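## Task

Fill tube carrier TC according to its load map, where white 6 belongs in well D7. Any mapped vial not already in TC is waiting in vial rack R1. First, any vial sitting in TC that the map does not list goes to an empty well of R1. Next, each mapped vial that is not yet in its assigned TC well is placed there. Then TC is carried from transfer nest N1 to raised nest N2 and must lie flat within N2's locators, with TC's well A1 at the N2 corner labelled A1. Last, forceps T1 go back into holder H1 with both tips in one slot, and H1 stands upright and flat on its base. Every vial you relocate must stand on the bottom of its well. Every vial you did not relocate must still stand in its own well, and R1 must stay seated in its nest. Nothing counts if it only stays put because the robot holds it, so release everything and pull the grippers away at the end.

## Robot and tools

Robot and layout. Two arms, left_arm and right_arm, each ending in a parallel gripper. A gripper's fingers extend along its own +z axis and close along its own y axis. The reported hand position is the point between the finger pads, roughly 1 cm short of the tips. N1 sits between the arms; N2 is on the right_arm side. Identify vials by cap colour plus the digit on the cap (a bar under the digit shows its upright direction). Well names (row letters, column numbers, a triangle at A1) are printed on R1 and TC. Vials are handled by their caps using forceps T1, which live in holder H1.

Frames. The state line shows, per arm, end_effector_position in metres and end_effector_quat_wxyz in a shared scene frame: origin on the table surface midway between the arms, +x out across the table, +z up, left_arm on the +y side. Arm bases may be tilted. Mounting plates and the metal frame behind the arms are fixed obstacles. Printed positions can be off from reality, more so at long reach. Joint ranges (rad): waist -2.618..3.054, shoulder 0..3.142, elbow 0..3.142, wrist pitch -1.571..1.571, wrist yaw -1.571..1.571, wrist roll -2.094..2.094.

The 14-number row (used by execute_actions rows and by move target). One flat list covering both arms: left_arm dx, dy, dz, rx, ry, rz, opening, then right_arm in the same order. All values lie in [-1, 1]. dx..rz are offsets, not poses, expressed in that gripper's own axes, measured from the gripper pose shown in the latest result that includes it (before any such result in the scene, and for second or later calls inside one reply, from where the robot actually is when the call begins). Scale: 1.0 equals 0.6 m of travel or 180 degrees. rx, ry, rz form a single rotation vector. The opening is absolute, not an offset: +1 is fully open (0.094 m), -1 closed.

execute_actions. Argument actions holds at most one item. An empty list just returns the state (with pictures). {"rows": [...], "steps": n} runs an action: up to 15 rows, steps 10 to 15 (default 15), each step 1/30 s, one row per step, with the final row repeated to fill. Every row is counted from the same base pose, not from the row before. {"steps": n} without rows is a wait of up to 300 steps, counted from the previous result, so your reply time is included. Optional pictures (boolean) requests camera images.

move. target is one 14-number row as above. speed is the top path speed in m/s, 0.002 to 0.5 (default 0.25); turning is capped at twice that in rad/s. Grippers travel in straight lines and all finish together, over 0.5 to 10 s; anything longer is cut off at 10 s. Paths ignore obstacles and the other arm. Openings are sent at the start. Its result adds a move: line with the ending (done, off_target, moving, held, fault), the limits involved (paced means the sent pose was clipped; held means a check blocked some steps, after which the arm may move much faster than speed), and each gripper's remaining distance. It always returns pictures.

wait. seconds from 0 to 10; nothing new is commanded.

zoom_image. camera is one of cam_head_left, cam_head_right, cam_high, cam_low (672x504), cam_left_wrist, cam_right_wrist (616x616); region is [x0, y0, x1, y1] in pixels, origin top-left, no bigger than 504 by 504.

finished_scene. scene is the number of the current scene; it cannot be undone, and its result reports success.

Motion behaviour. Each step's commanded pose is clipped to 70 mm and 16 degrees from the measured pose; position wins over orientation when both cannot be met. An action's result is captured 10 steps early; those remaining steps run while you reply, and the simulation keeps running while you think. A Hand target line appears only when nothing is still pending. Arms tend to end a centimetre or more low; zero offsets are not a pause, they steer back to the base pose and can let an arm sag. To hold an arm still, send the correction to its desired pose in your first call and zeros afterwards.

Result lines. HELD marks steps where your command was not fully sent. "pose unreachable" names an arm whose command the clearance check altered or blocked; "too close" counts a plate and its half of the frame as part of that arm. grip_measured is the finger opening on the command scale (the last Joint positions value is the opening in metres); readings can be about 1 mm off. To grip firmly command about 0.03 below grip_measured; less grips lighter. Pad force tops out near 50 to 62 N. Joint torques include offsets and noise. MOTOR HOT appears at 75 °C; at 90 °C the arm is stopped for 10 s; at 100 °C it drops what it holds and falls. FAULT lines report stops.

Avoid: knocking anything off the table, letting the arms collide or press each other, fast or deep contacts (faster touches and targets far beyond contact push harder), dropping or slipping vials, long load holding that heats motors. Brief external tugs on held parts or nudges of loose items can occur; check and correct.

Each tool is called after "Call:" by a JSON object that holds its "fn" and its "kwargs".

## Session

I'll start by looking at the scene.

Call:
{"fn": "execute_actions", "kwargs": {"actions": []}}

Scene clock: 0.00 s of 18600.00 s.
left_arm: end_effector_position=(+0.2915, +0.7737, +0.1497) grip_measured=+1.000 end_effector_quat_wxyz=(+0.549, -0.575, +0.323, +0.514) | right_arm: end_effector_position=(+0.3016, -0.4457, +0.1474) grip_measured=+1.000 end_effector_quat_wxyz=(+0.141, +0.840, +0.433, +0.295)
Joint positions: left_arm=[ 0.644  2.443  1.376  1.408 -1.169  0.009  0.094] | right_arm=[-0.946  1.511  1.144 -0.734 -0.491  1.471  0.094]
Joint velocities: left_arm=[ 0.007 -0.022 -0.007 -0.051 -0.066 -0.051  0.   ] | right_arm=[ 0.012 -0.002 -0.002 -0.007 -0.007 -0.066  0.   ]
Joint torques (N m, as the arm reports them, + toward a larger angle): no reading
Hand target (left_arm): +0.293, +0.774, +0.155; +0.551, -0.573, +0.323, +0.513
Hand target (right_arm): +0.300, -0.444, +0.148; +0.139, +0.840, +0.434, +0.294

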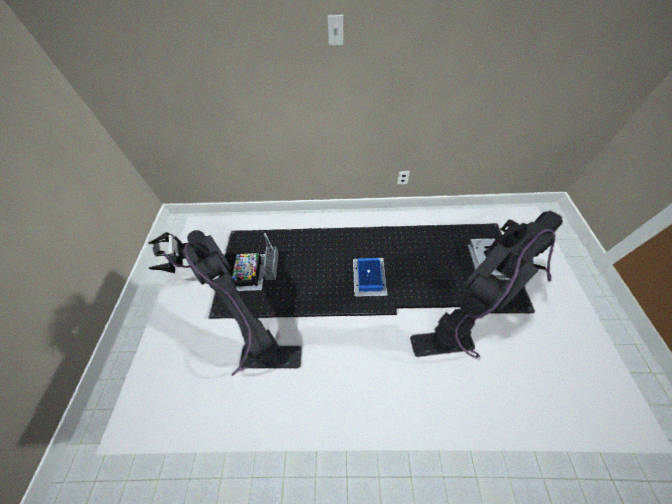

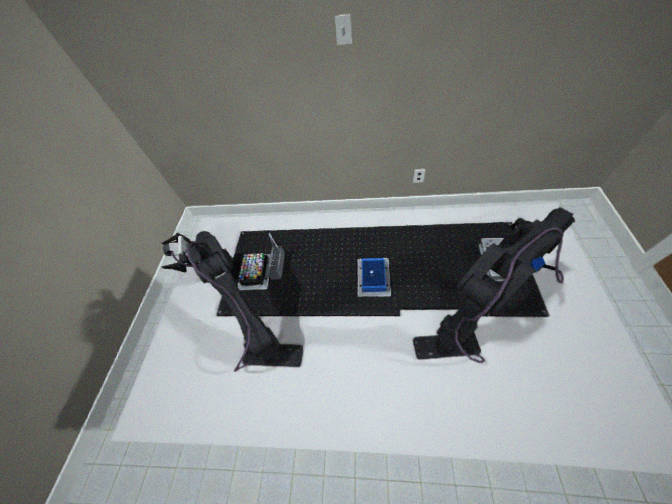

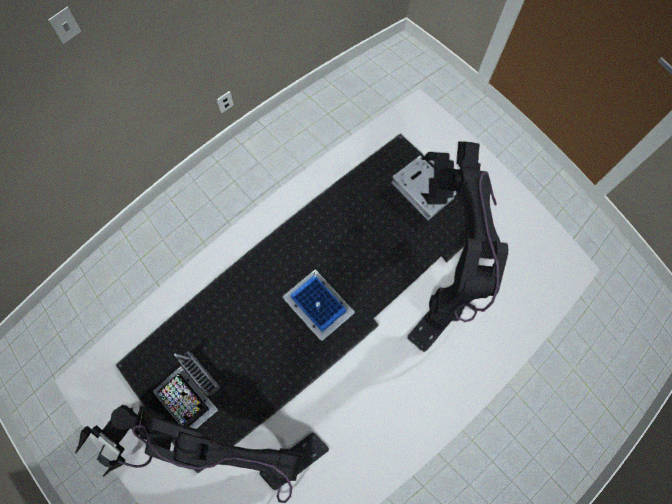

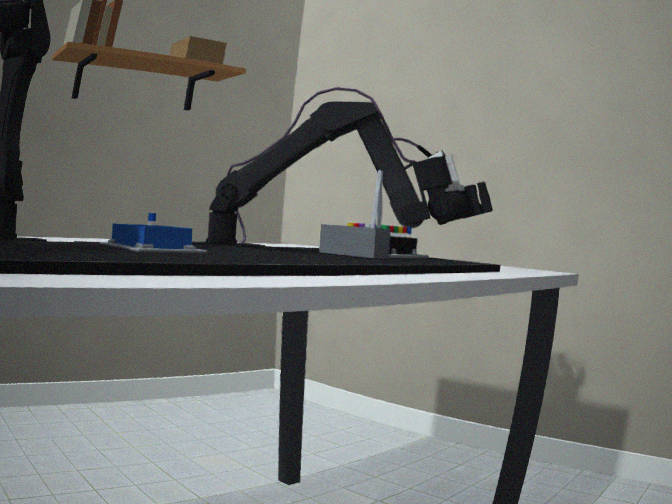

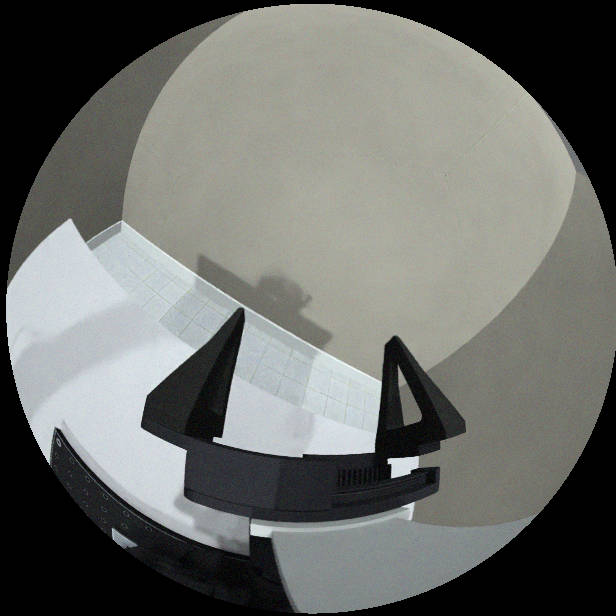

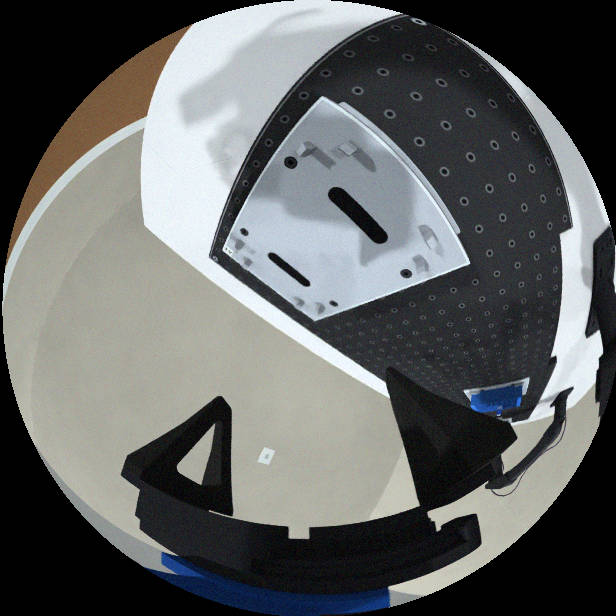

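Call:
{"fn": "zoom_image", "kwargs": {"camera": "cam_high", "region": [130, 330, 250, 450]}}

Call:
{"fn": "zoom_image", "kwargs": {"camera": "cam_high", "region": [270, 255, 370, 355]}}

Call:
{"fn": "zoom_image", "kwargs": {"camera": "cam_low", "region": [300, 150, 460, 280]}}

Call:
{"fn": "zoom_image", "kwargs": {"camera": "cam_low", "region": [90, 190, 230, 280]}}

Call:
{"fn": "zoom_image", "kwargs": {"camera": "cam_head_left", "region": [200, 220, 320, 320]}}

Call:
{"fn": "zoom_image", "kwargs": {"camera": "cam_right_wrist", "region": [190, 80, 490, 340]}}

Region (130, 330, 250, 450) of cam_high's 672x504 image, scaled by 4.200, with more detail than that image has.

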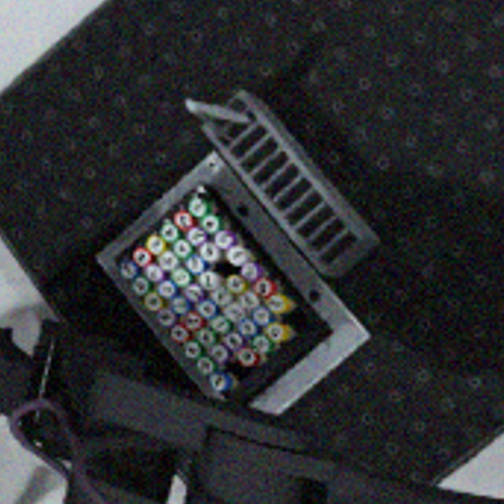

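Region (270, 255, 370, 355) of cam_high's 672x504 image, scaled by 5.040, with more detail than that image has.

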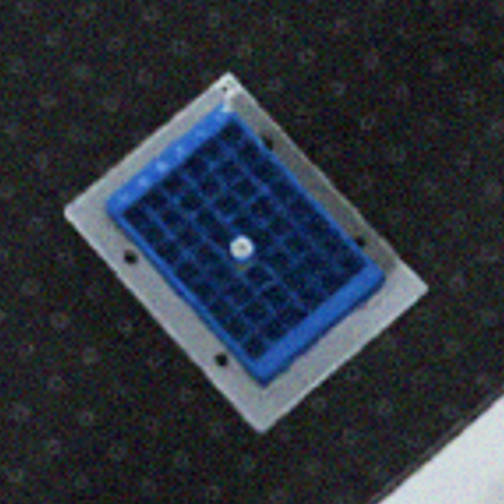

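Region (300, 150, 460, 280) of cam_low's 672x504 image, scaled by 3.150, with more detail than that image has; it fills the top 410 rows of this view, and the rest is white.

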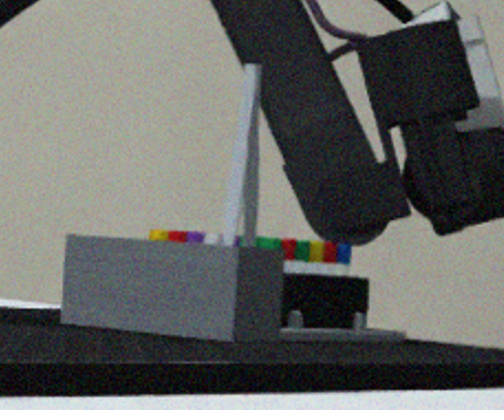

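Region (90, 190, 230, 280) of cam_low's 672x504 image, scaled by 3.600, with more detail than that image has; it fills the top 324 rows of this view, and the rest is white.

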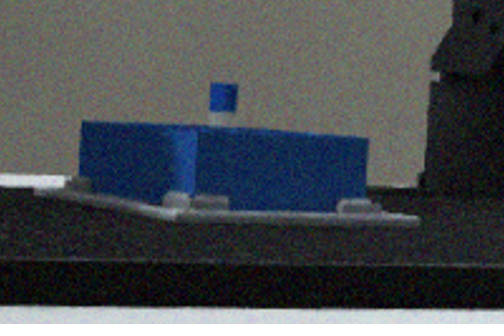

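Region (200, 220, 320, 320) of cam_head_left's 672x504 image, scaled by 4.200, with more detail than that image has.

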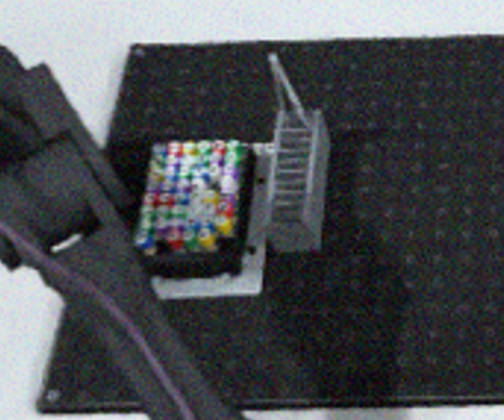

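Region (190, 80, 490, 340) of cam_right_wrist's 616x616 image, scaled by 1.680, with more detail than that image has; it fills the top 437 rows of this view, and the rest is white.

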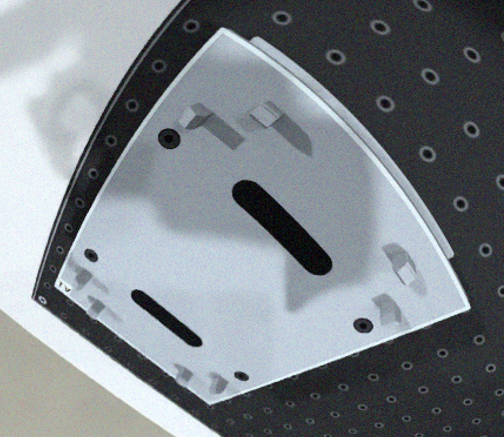

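Call:
{"fn": "move", "kwargs": {"target": [-0.2, 0.03, -0.22, 0.215, 0.229, 0.24, 1, 0, 0, -0.05, 0, 0, 0, 1], "speed": 0.3}}

Scene clock: 11.53 s of 18600.00 s.
left_arm: end_effector_position=(+0.2687, +0.6233, +0.2283) grip_measured=+1.000 end_effector_quat_wxyz=(+0.334, -0.351, +0.814, +0.321) | right_arm: end_effector_position=(+0.2847, -0.4442, +0.1564) grip_measured=+1.000 end_effector_quat_wxyz=(+0.128, +0.844, +0.432, +0.289)
Joint positions: left_arm=[ 0.57   1.455  1.195 -0.449 -0.502 -0.032  0.094] | right_arm=[-0.986  1.487  1.173 -0.836 -0.504  1.428  0.094]
Joint velocities: left_arm=[-0.012 -0.007 -0.012 -0.051  0.007 -0.007  0.   ] | right_arm=[-0.017  0.012  0.002  0.007  0.051 -0.007  0.   ]
Joint torques (N m, as the arm reports them, + toward a larger angle): left_arm=[-0.58 -5.68  8.88  1.47 -0.14  0.05] | right_arm=[-0.93 -9.41  9.5   0.79 -0.32 -0.12]
Hand target (left_arm): +0.272, +0.621, +0.240; +0.342, -0.346, +0.813, +0.320
Hand target (right_arm): +0.283, -0.446, +0.170; +0.141, +0.840, +0.433, +0.295
Off the commanded pose (left_arm): 0.014 m, 1 deg.
Off the commanded pose (right_arm): 0.015 m, 2 deg.
Kept back: nothing.
After step 90, 5.73 s passed at rest.
move: off_target (left_arm, right_arm)

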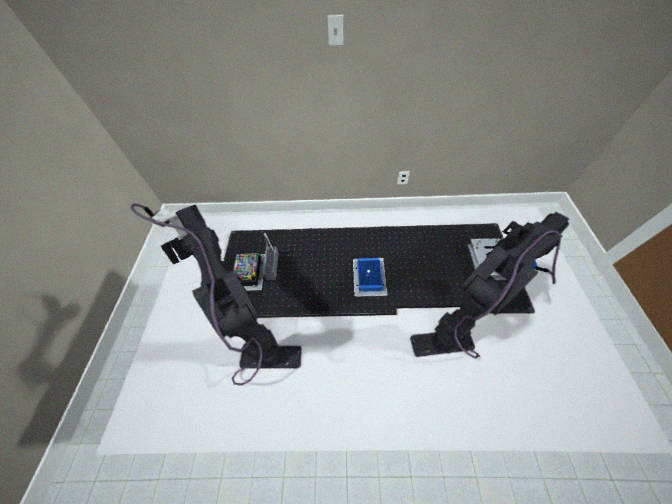

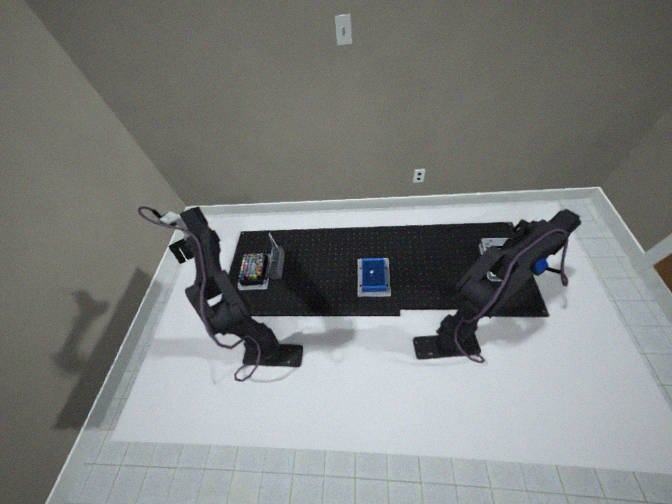

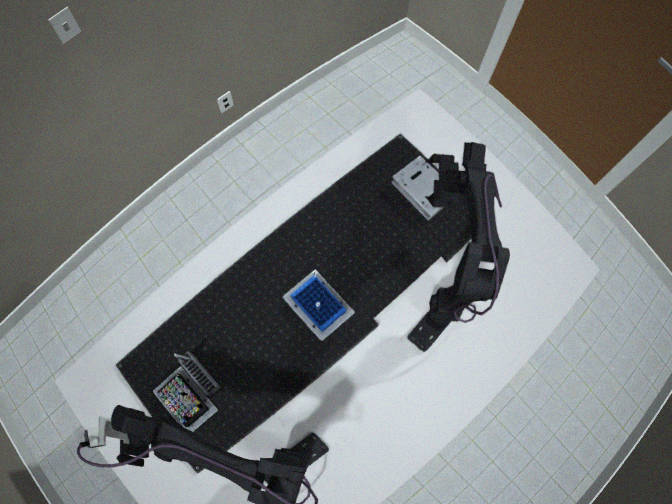

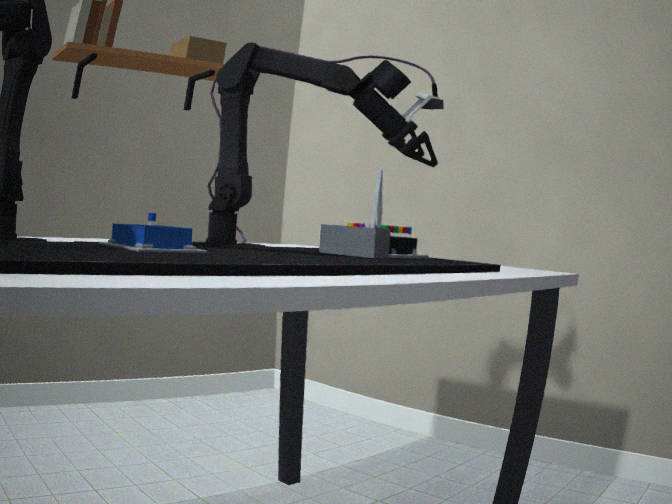

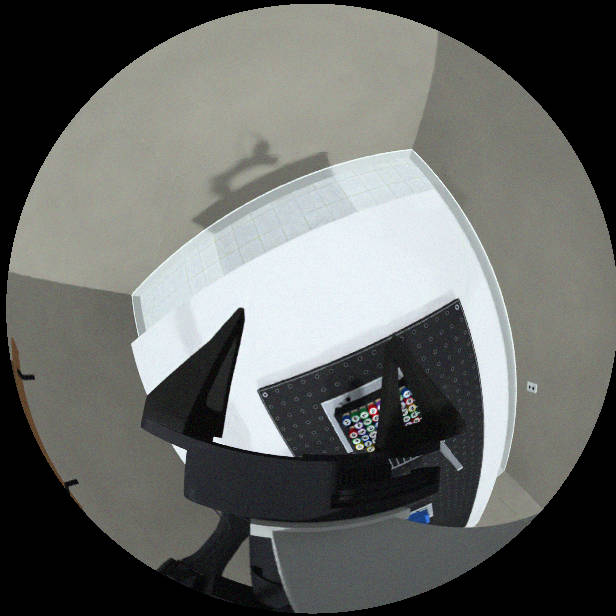

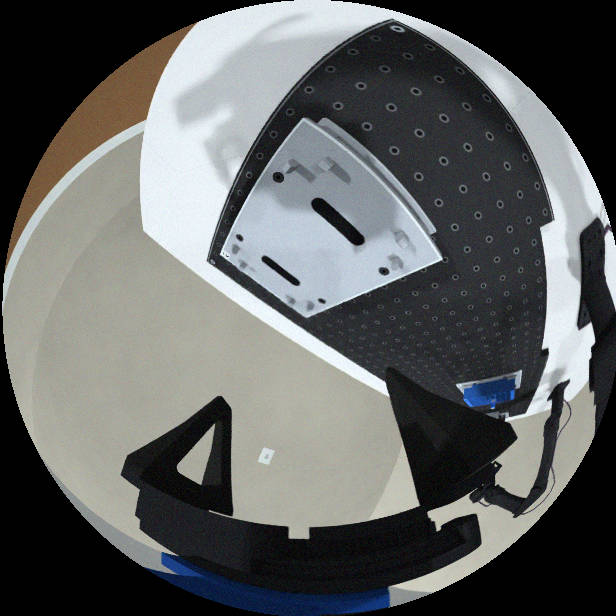

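Call:
{"fn": "move", "kwargs": {"target": [0.145, -0.169, -0.169, 0.218, 0.227, 0.238, 1, 0.553, -0.498, -0.0575, 0.229, 0.102, -0.67, 1], "speed": 0.3}}

Scene clock: 17.60 s of 18600.00 s.
left_arm: end_effector_position=(+0.2680, +0.4638, +0.1854) grip_measured=+1.000 end_effector_quat_wxyz=(+0.006, -0.002, +1.000, +0.006) | right_arm: end_effector_position=(+0.2168, -0.0124, +0.1654) grip_measured=+1.000 end_effector_quat_wxyz=(+0.003, +0.005, +1.000, -0.006)
Joint positions: left_arm=[ 0.416  1.819  1.816 -1.553 -0.007  0.39   0.094] | right_arm=[ 0.697  1.738  1.637 -1.473  0.013  0.815  0.094]
Joint velocities: left_arm=[-0.012  0.002 -0.017 -0.007  0.022 -0.022  0.   ] | right_arm=[-0.012  0.007  0.012  0.007  0.066  0.007  0.   ]
Joint torques (N m, as the arm reports them, + toward a larger angle): left_arm=[-0.55 -6.68  7.27  0.23  0.19  0.06] | right_arm=[ 0.55 -8.13  8.78  0.17  0.16 -0.09]
Hand target (left_arm): +0.271, +0.460, +0.191; +0.012, +0.005, +1.000, +0.002
Hand target (right_arm): +0.219, -0.012, +0.167; +0.007, -0.001, +1.000, -0.014
Off the commanded pose (left_arm): 0.006 m, 1 deg.
Off the commanded pose (right_arm): 0.013 m, 1 deg.
joint sent to its limit (left arm) — the command would take joint 4 (wrist pitch) past its lower limit, so that joint was sent only as far as its limit.
Kept back: nothing.
move: off_target (right_arm)

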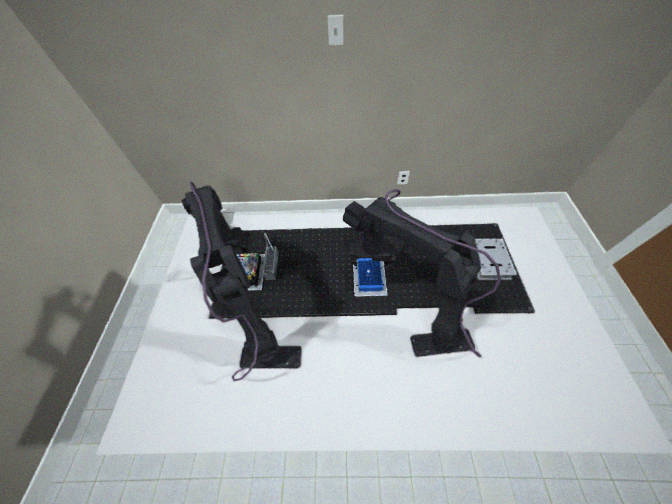

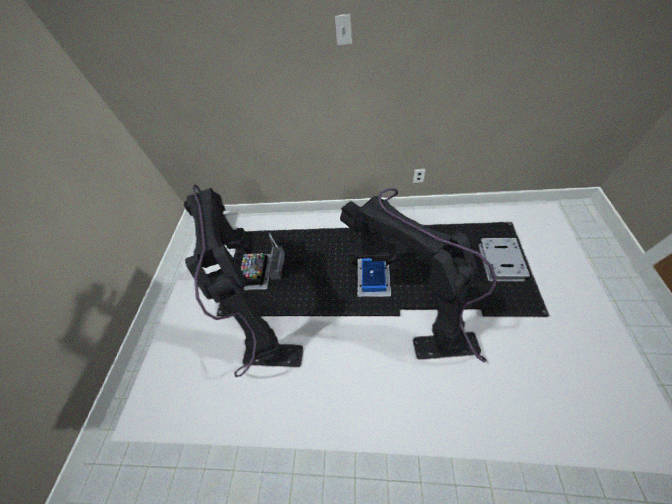

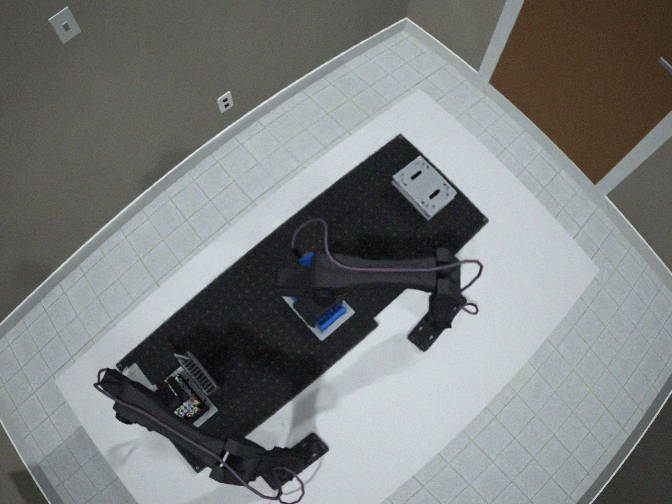

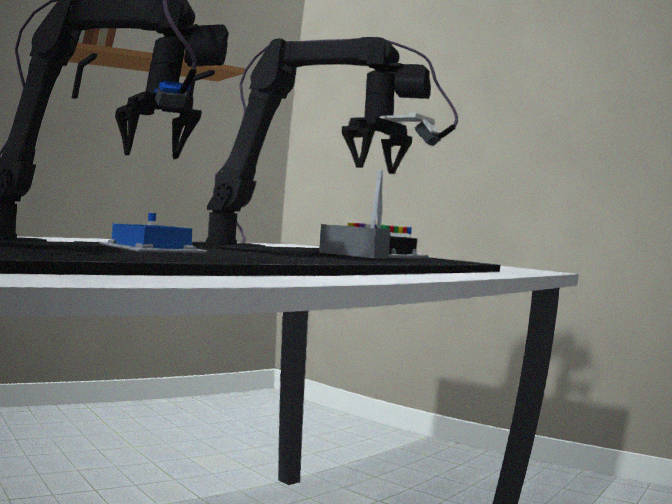

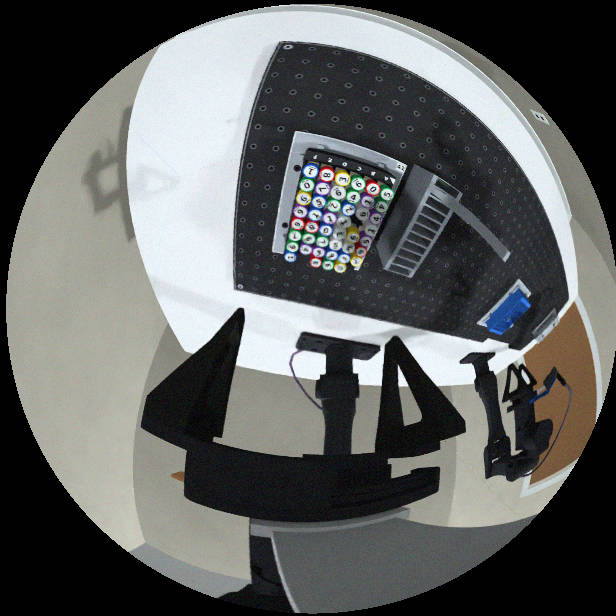

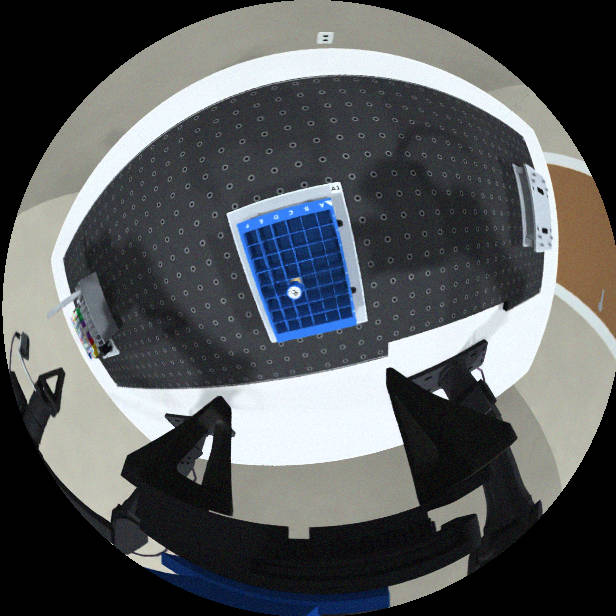

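Call:
{"fn": "zoom_image", "kwargs": {"camera": "cam_left_wrist", "region": [265, 125, 415, 285]}}

Call:
{"fn": "zoom_image", "kwargs": {"camera": "cam_right_wrist", "region": [215, 170, 385, 350]}}

Call:
{"fn": "zoom_image", "kwargs": {"camera": "cam_left_wrist", "region": [370, 150, 530, 290]}}

Region (265, 125, 415, 285) of cam_left_wrist's 616x616 image, scaled by 3.150, with more detail than that image has; it fills the left 472 columns of this view, and the rest is white.

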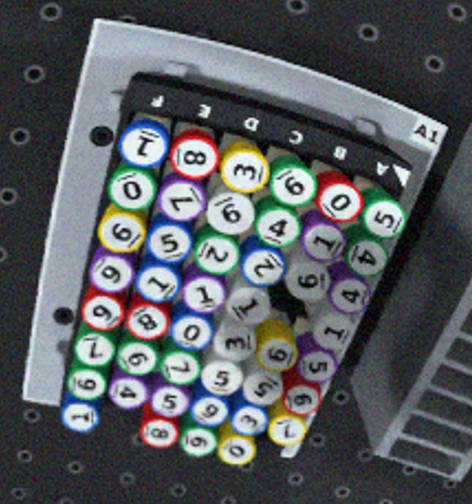

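Region (215, 170, 385, 350) of cam_right_wrist's 616x616 image, scaled by 2.800, with more detail than that image has.

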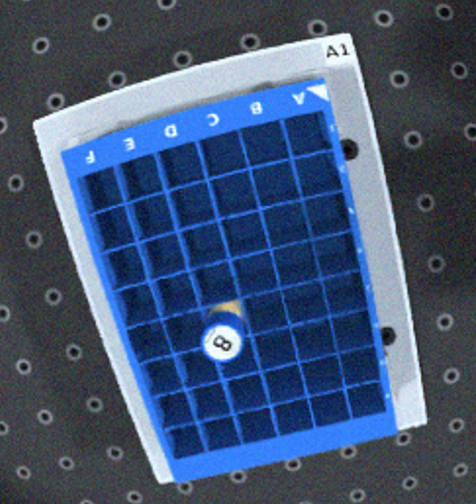

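Region (370, 150, 530, 290) of cam_left_wrist's 616x616 image, scaled by 3.150, with more detail than that image has; it fills the top 441 rows of this view, and the rest is white.

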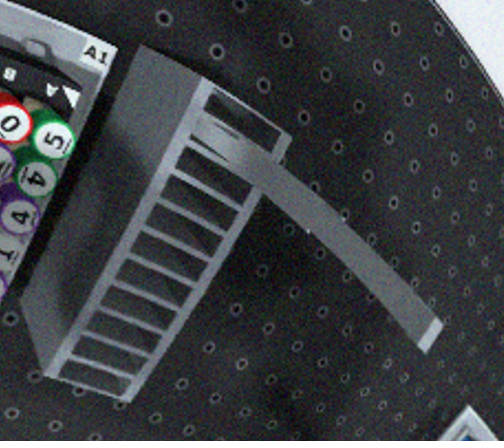

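Call:
{"fn": "zoom_image", "kwargs": {"camera": "cam_left_wrist", "region": [325, 175, 395, 255]}}

Region (325, 175, 395, 255) of cam_left_wrist's 616x616 image, scaled by 6.300, with more detail than that image has; it fills the left 441 columns of this view, and the rest is white.

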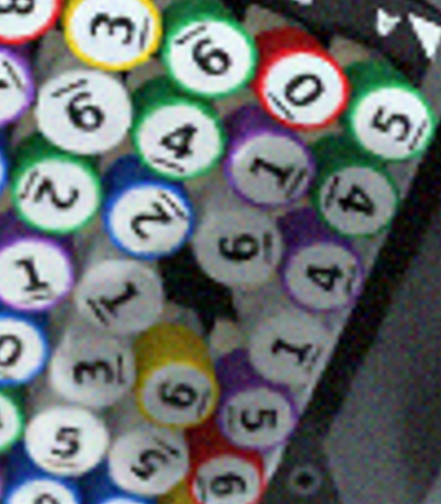

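Call:
{"fn": "move", "kwargs": {"target": [-0.137, -0.148, -0.052, 0, -0.111, 0, 1, 0.095, -0.313, 0.08, 0, 0, 0, 1], "speed": 0.2}}

Scene clock: 33.47 s of 18600.00 s.
left_arm: end_effector_position=(+0.3503, +0.3777, +0.2105) grip_measured=+1.000 end_effector_quat_wxyz=(+0.162, -0.001, +0.987, +0.006) | right_arm: end_effector_position=(+0.1576, -0.1954, +0.1142) grip_measured=+1.000 end_effector_quat_wxyz=(-0.009, +0.004, +1.000, -0.008)
Joint positions: left_arm=[ 0.144  1.76   1.793 -1.278  0.028  0.116  0.094] | right_arm=[ 0.154  1.171  0.934 -1.356  0.011  0.27   0.094]
Joint velocities: left_arm=[ 0.002  0.012 -0.022 -0.037  0.022  0.022  0.   ] | right_arm=[-0.022  0.012 -0.002 -0.007  0.022 -0.095  0.   ]
Joint torques (N m, as the arm reports them, + toward a larger angle): left_arm=[-0.29 -8.68  4.58  1.15  0.02 -0.1 ] | right_arm=[-0.97 -5.23  6.03  0.34 -0.06 -0.09]
Hand target (left_arm): +0.352, +0.377, +0.217; +0.180, -0.003, +0.984, +0.008
Hand target (right_arm): +0.157, -0.196, +0.114; -0.001, +0.005, +1.000, -0.003
Off the commanded pose (left_arm): 0.007 m, 2 deg.
Off the commanded pose (right_arm): 0.007 m, 1 deg.
Kept back: nothing.
After step 90, 11.20 s passed at rest.
move: done

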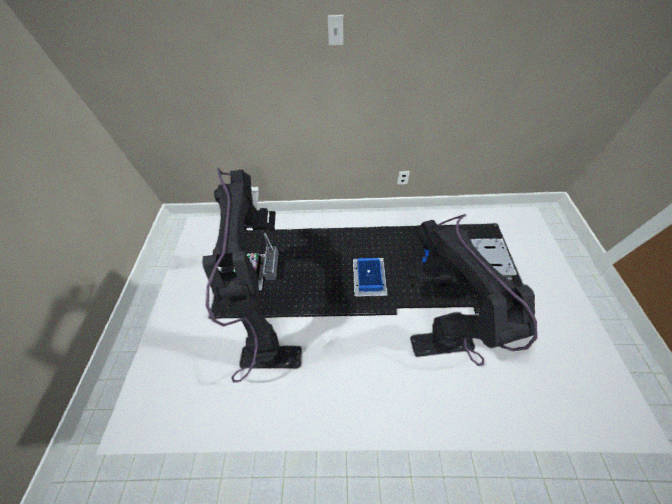

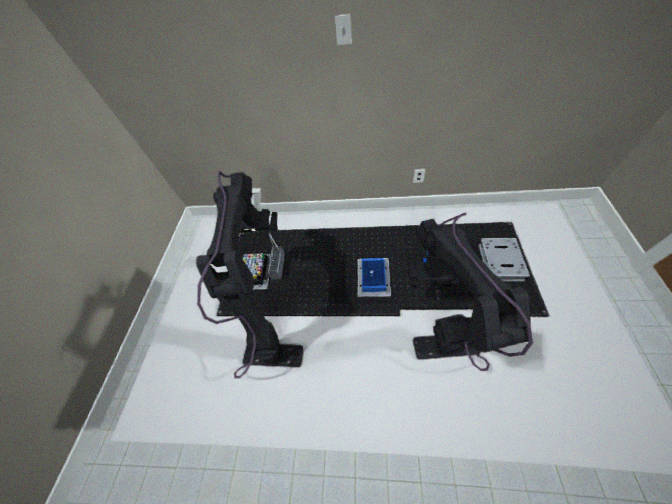

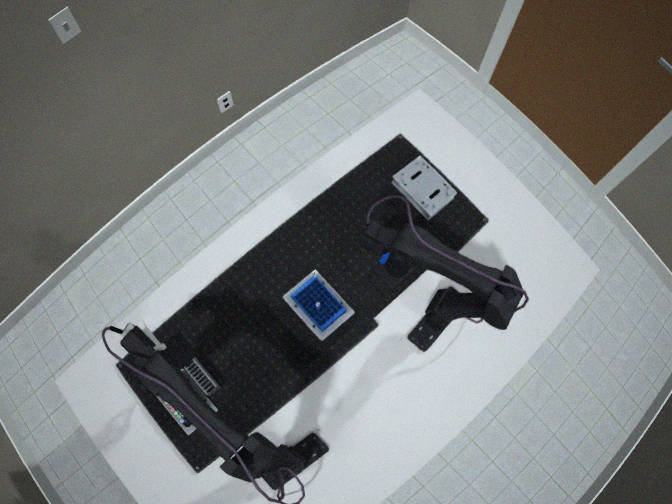

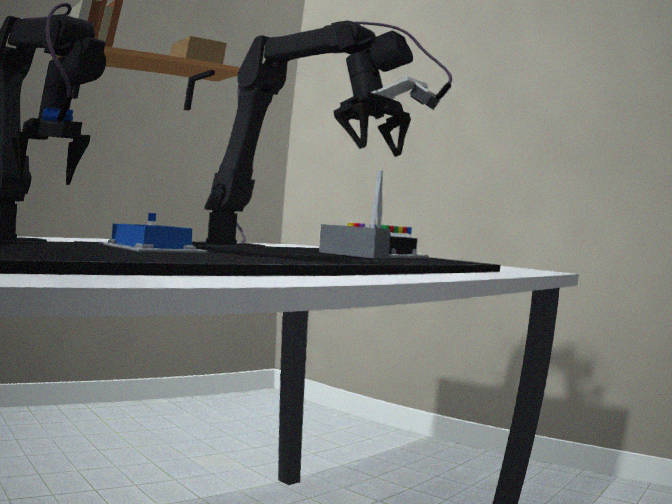

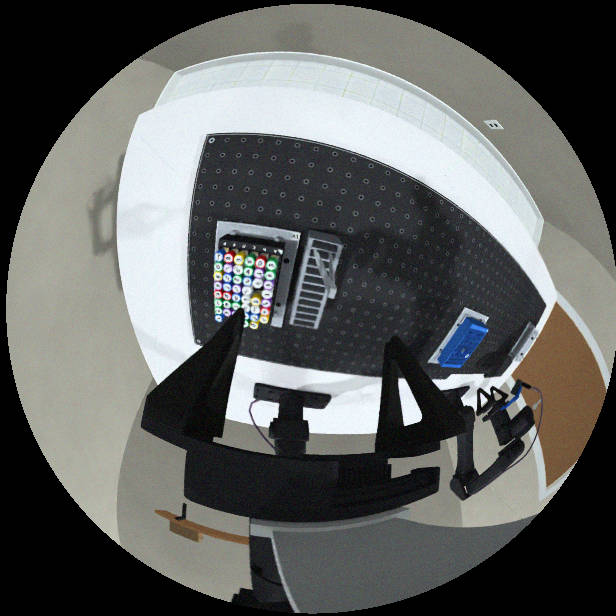

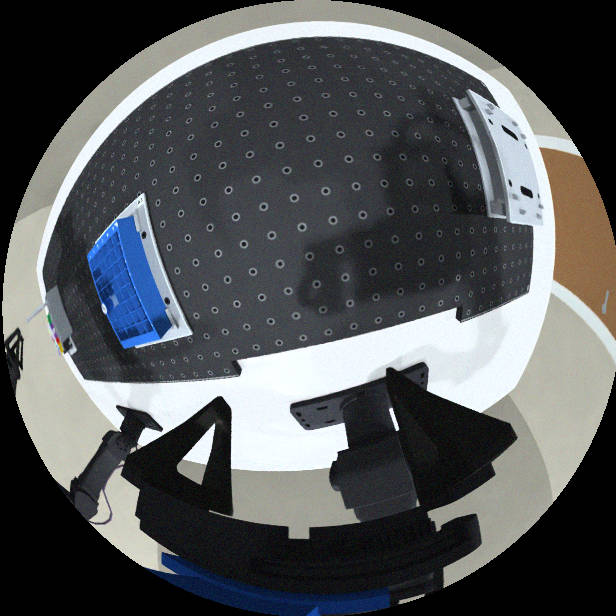

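Call:
{"fn": "move", "kwargs": {"target": [0.027, -0.008, 0.085, 0, -0.012, 0, 1, 0, 0, 0, 0, 0, 0, 1], "speed": 0.1}}

Scene clock: 35.37 s of 18600.00 s.
left_arm: end_effector_position=(+0.3486, +0.3754, +0.1487) grip_measured=+1.000 end_effector_quat_wxyz=(+0.161, -0.001, +0.987, +0.005) | right_arm: end_effector_position=(+0.1577, -0.1955, +0.1142) grip_measured=+1.000 end_effector_quat_wxyz=(-0.009, +0.002, +1.000, -0.008)
Joint positions: left_arm=[ 0.139  1.72   1.499 -1.027  0.028  0.11   0.094] | right_arm=[ 0.154  1.171  0.934 -1.355  0.011  0.267  0.094]
Joint velocities: left_arm=[-0.007 -0.012  0.012  0.007 -0.007 -0.022  0.   ] | right_arm=[-0.007 -0.002 -0.007  0.007  0.007 -0.022  0.   ]
Joint torques (N m, as the arm reports them, + toward a larger angle): left_arm=[-0.53 -8.9   4.86  1.16  0.02 -0.1 ] | right_arm=[ 0.07 -3.2   7.24  0.26  0.    0.  ]
Hand target (left_arm): +0.351, +0.373, +0.157; +0.181, -0.001, +0.983, +0.006
Hand target (right_arm): +0.158, -0.195, +0.114; -0.009, +0.004, +1.000, -0.009
Off the commanded pose (left_arm): 0.009 m, 2 deg.
Off the commanded pose (right_arm): 0.000 m, 0 deg.
Kept back: nothing.
move: done

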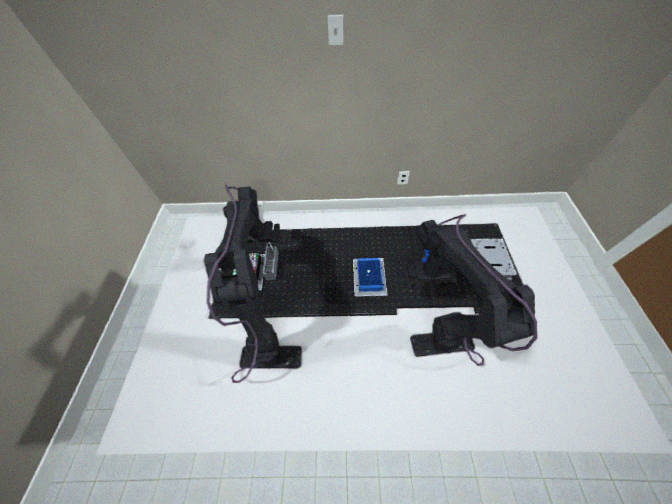

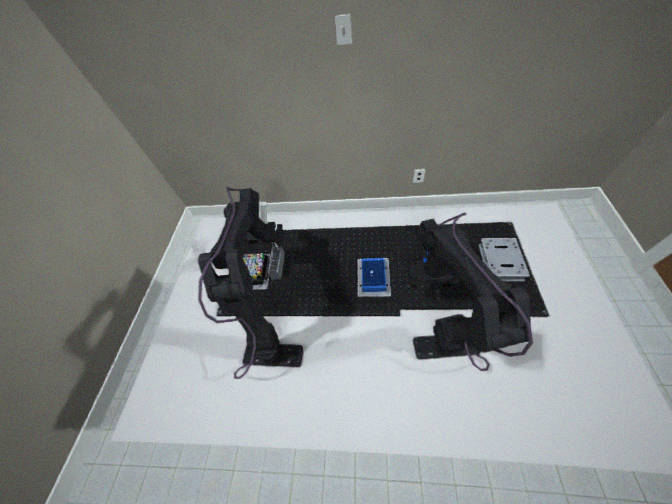

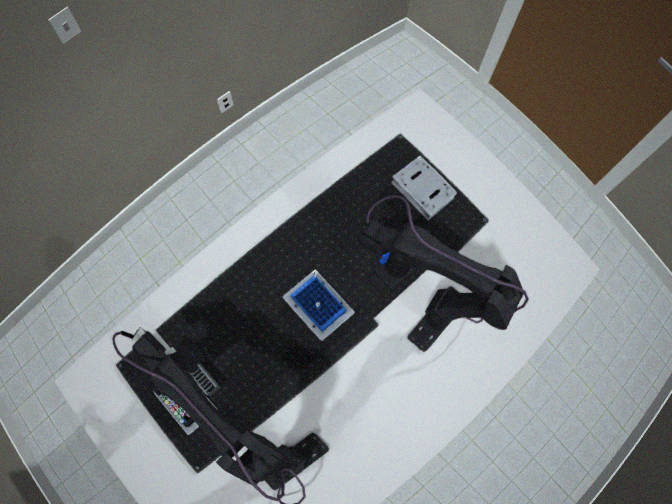

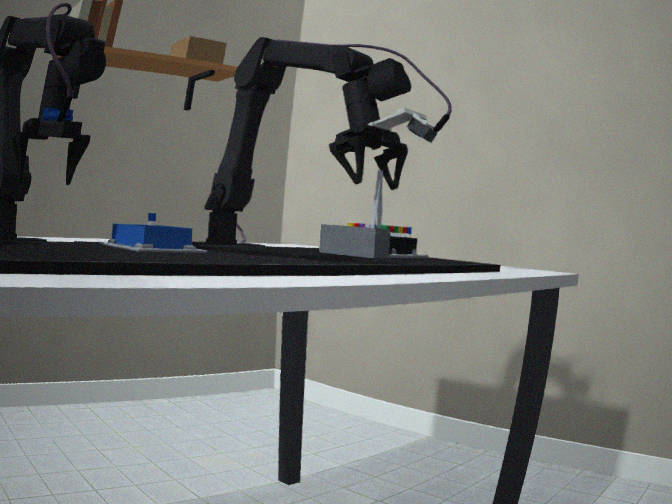

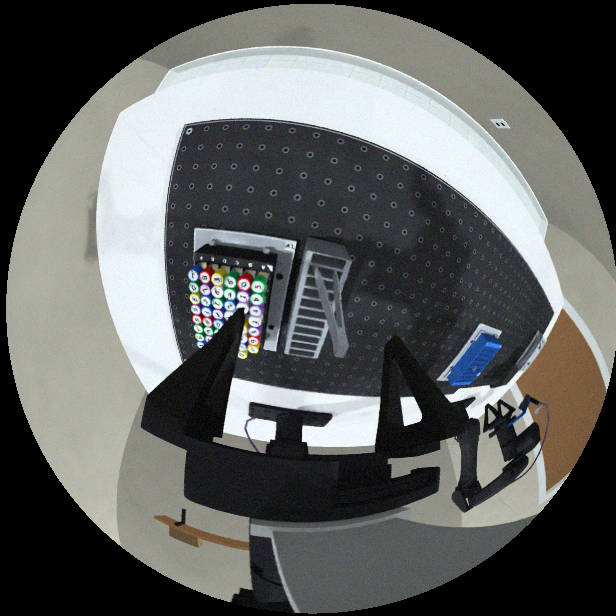

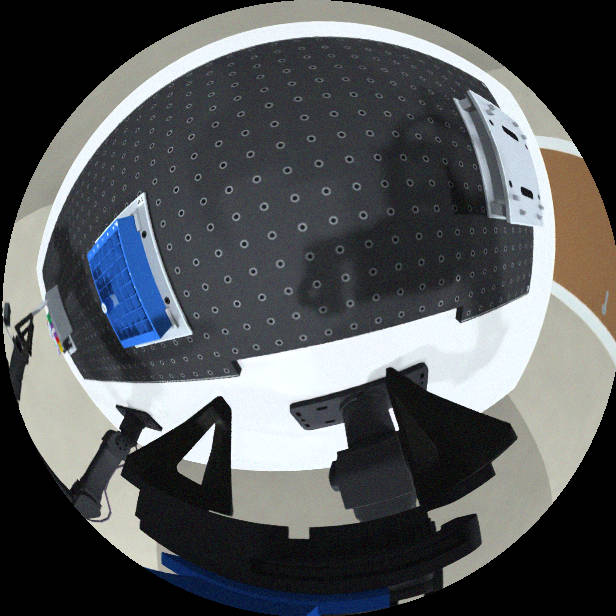

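Call:
{"fn": "zoom_image", "kwargs": {"camera": "cam_left_wrist", "region": [220, 220, 420, 400]}}

Call:
{"fn": "zoom_image", "kwargs": {"camera": "cam_low", "region": [310, 100, 460, 270]}}

Region (220, 220, 420, 400) of cam_left_wrist's 616x616 image, scaled by 2.520, with more detail than that image has; it fills the top 454 rows of this view, and the rest is white.

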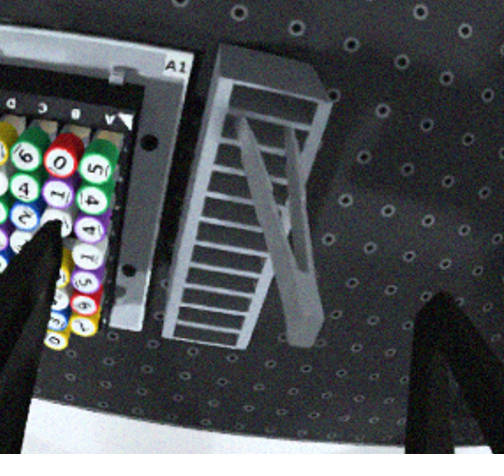

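Region (310, 100, 460, 270) of cam_low's 672x504 image, scaled by 2.965, with more detail than that image has; it fills the left 445 columns of this view, and the rest is white.

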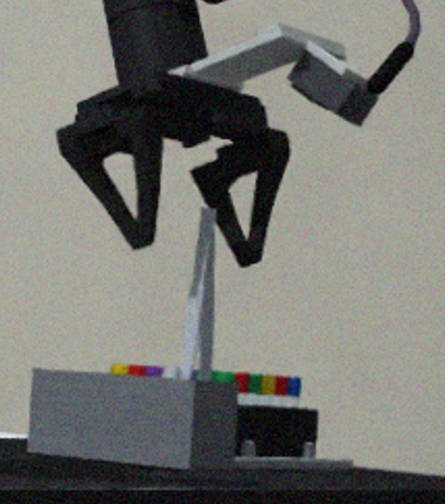

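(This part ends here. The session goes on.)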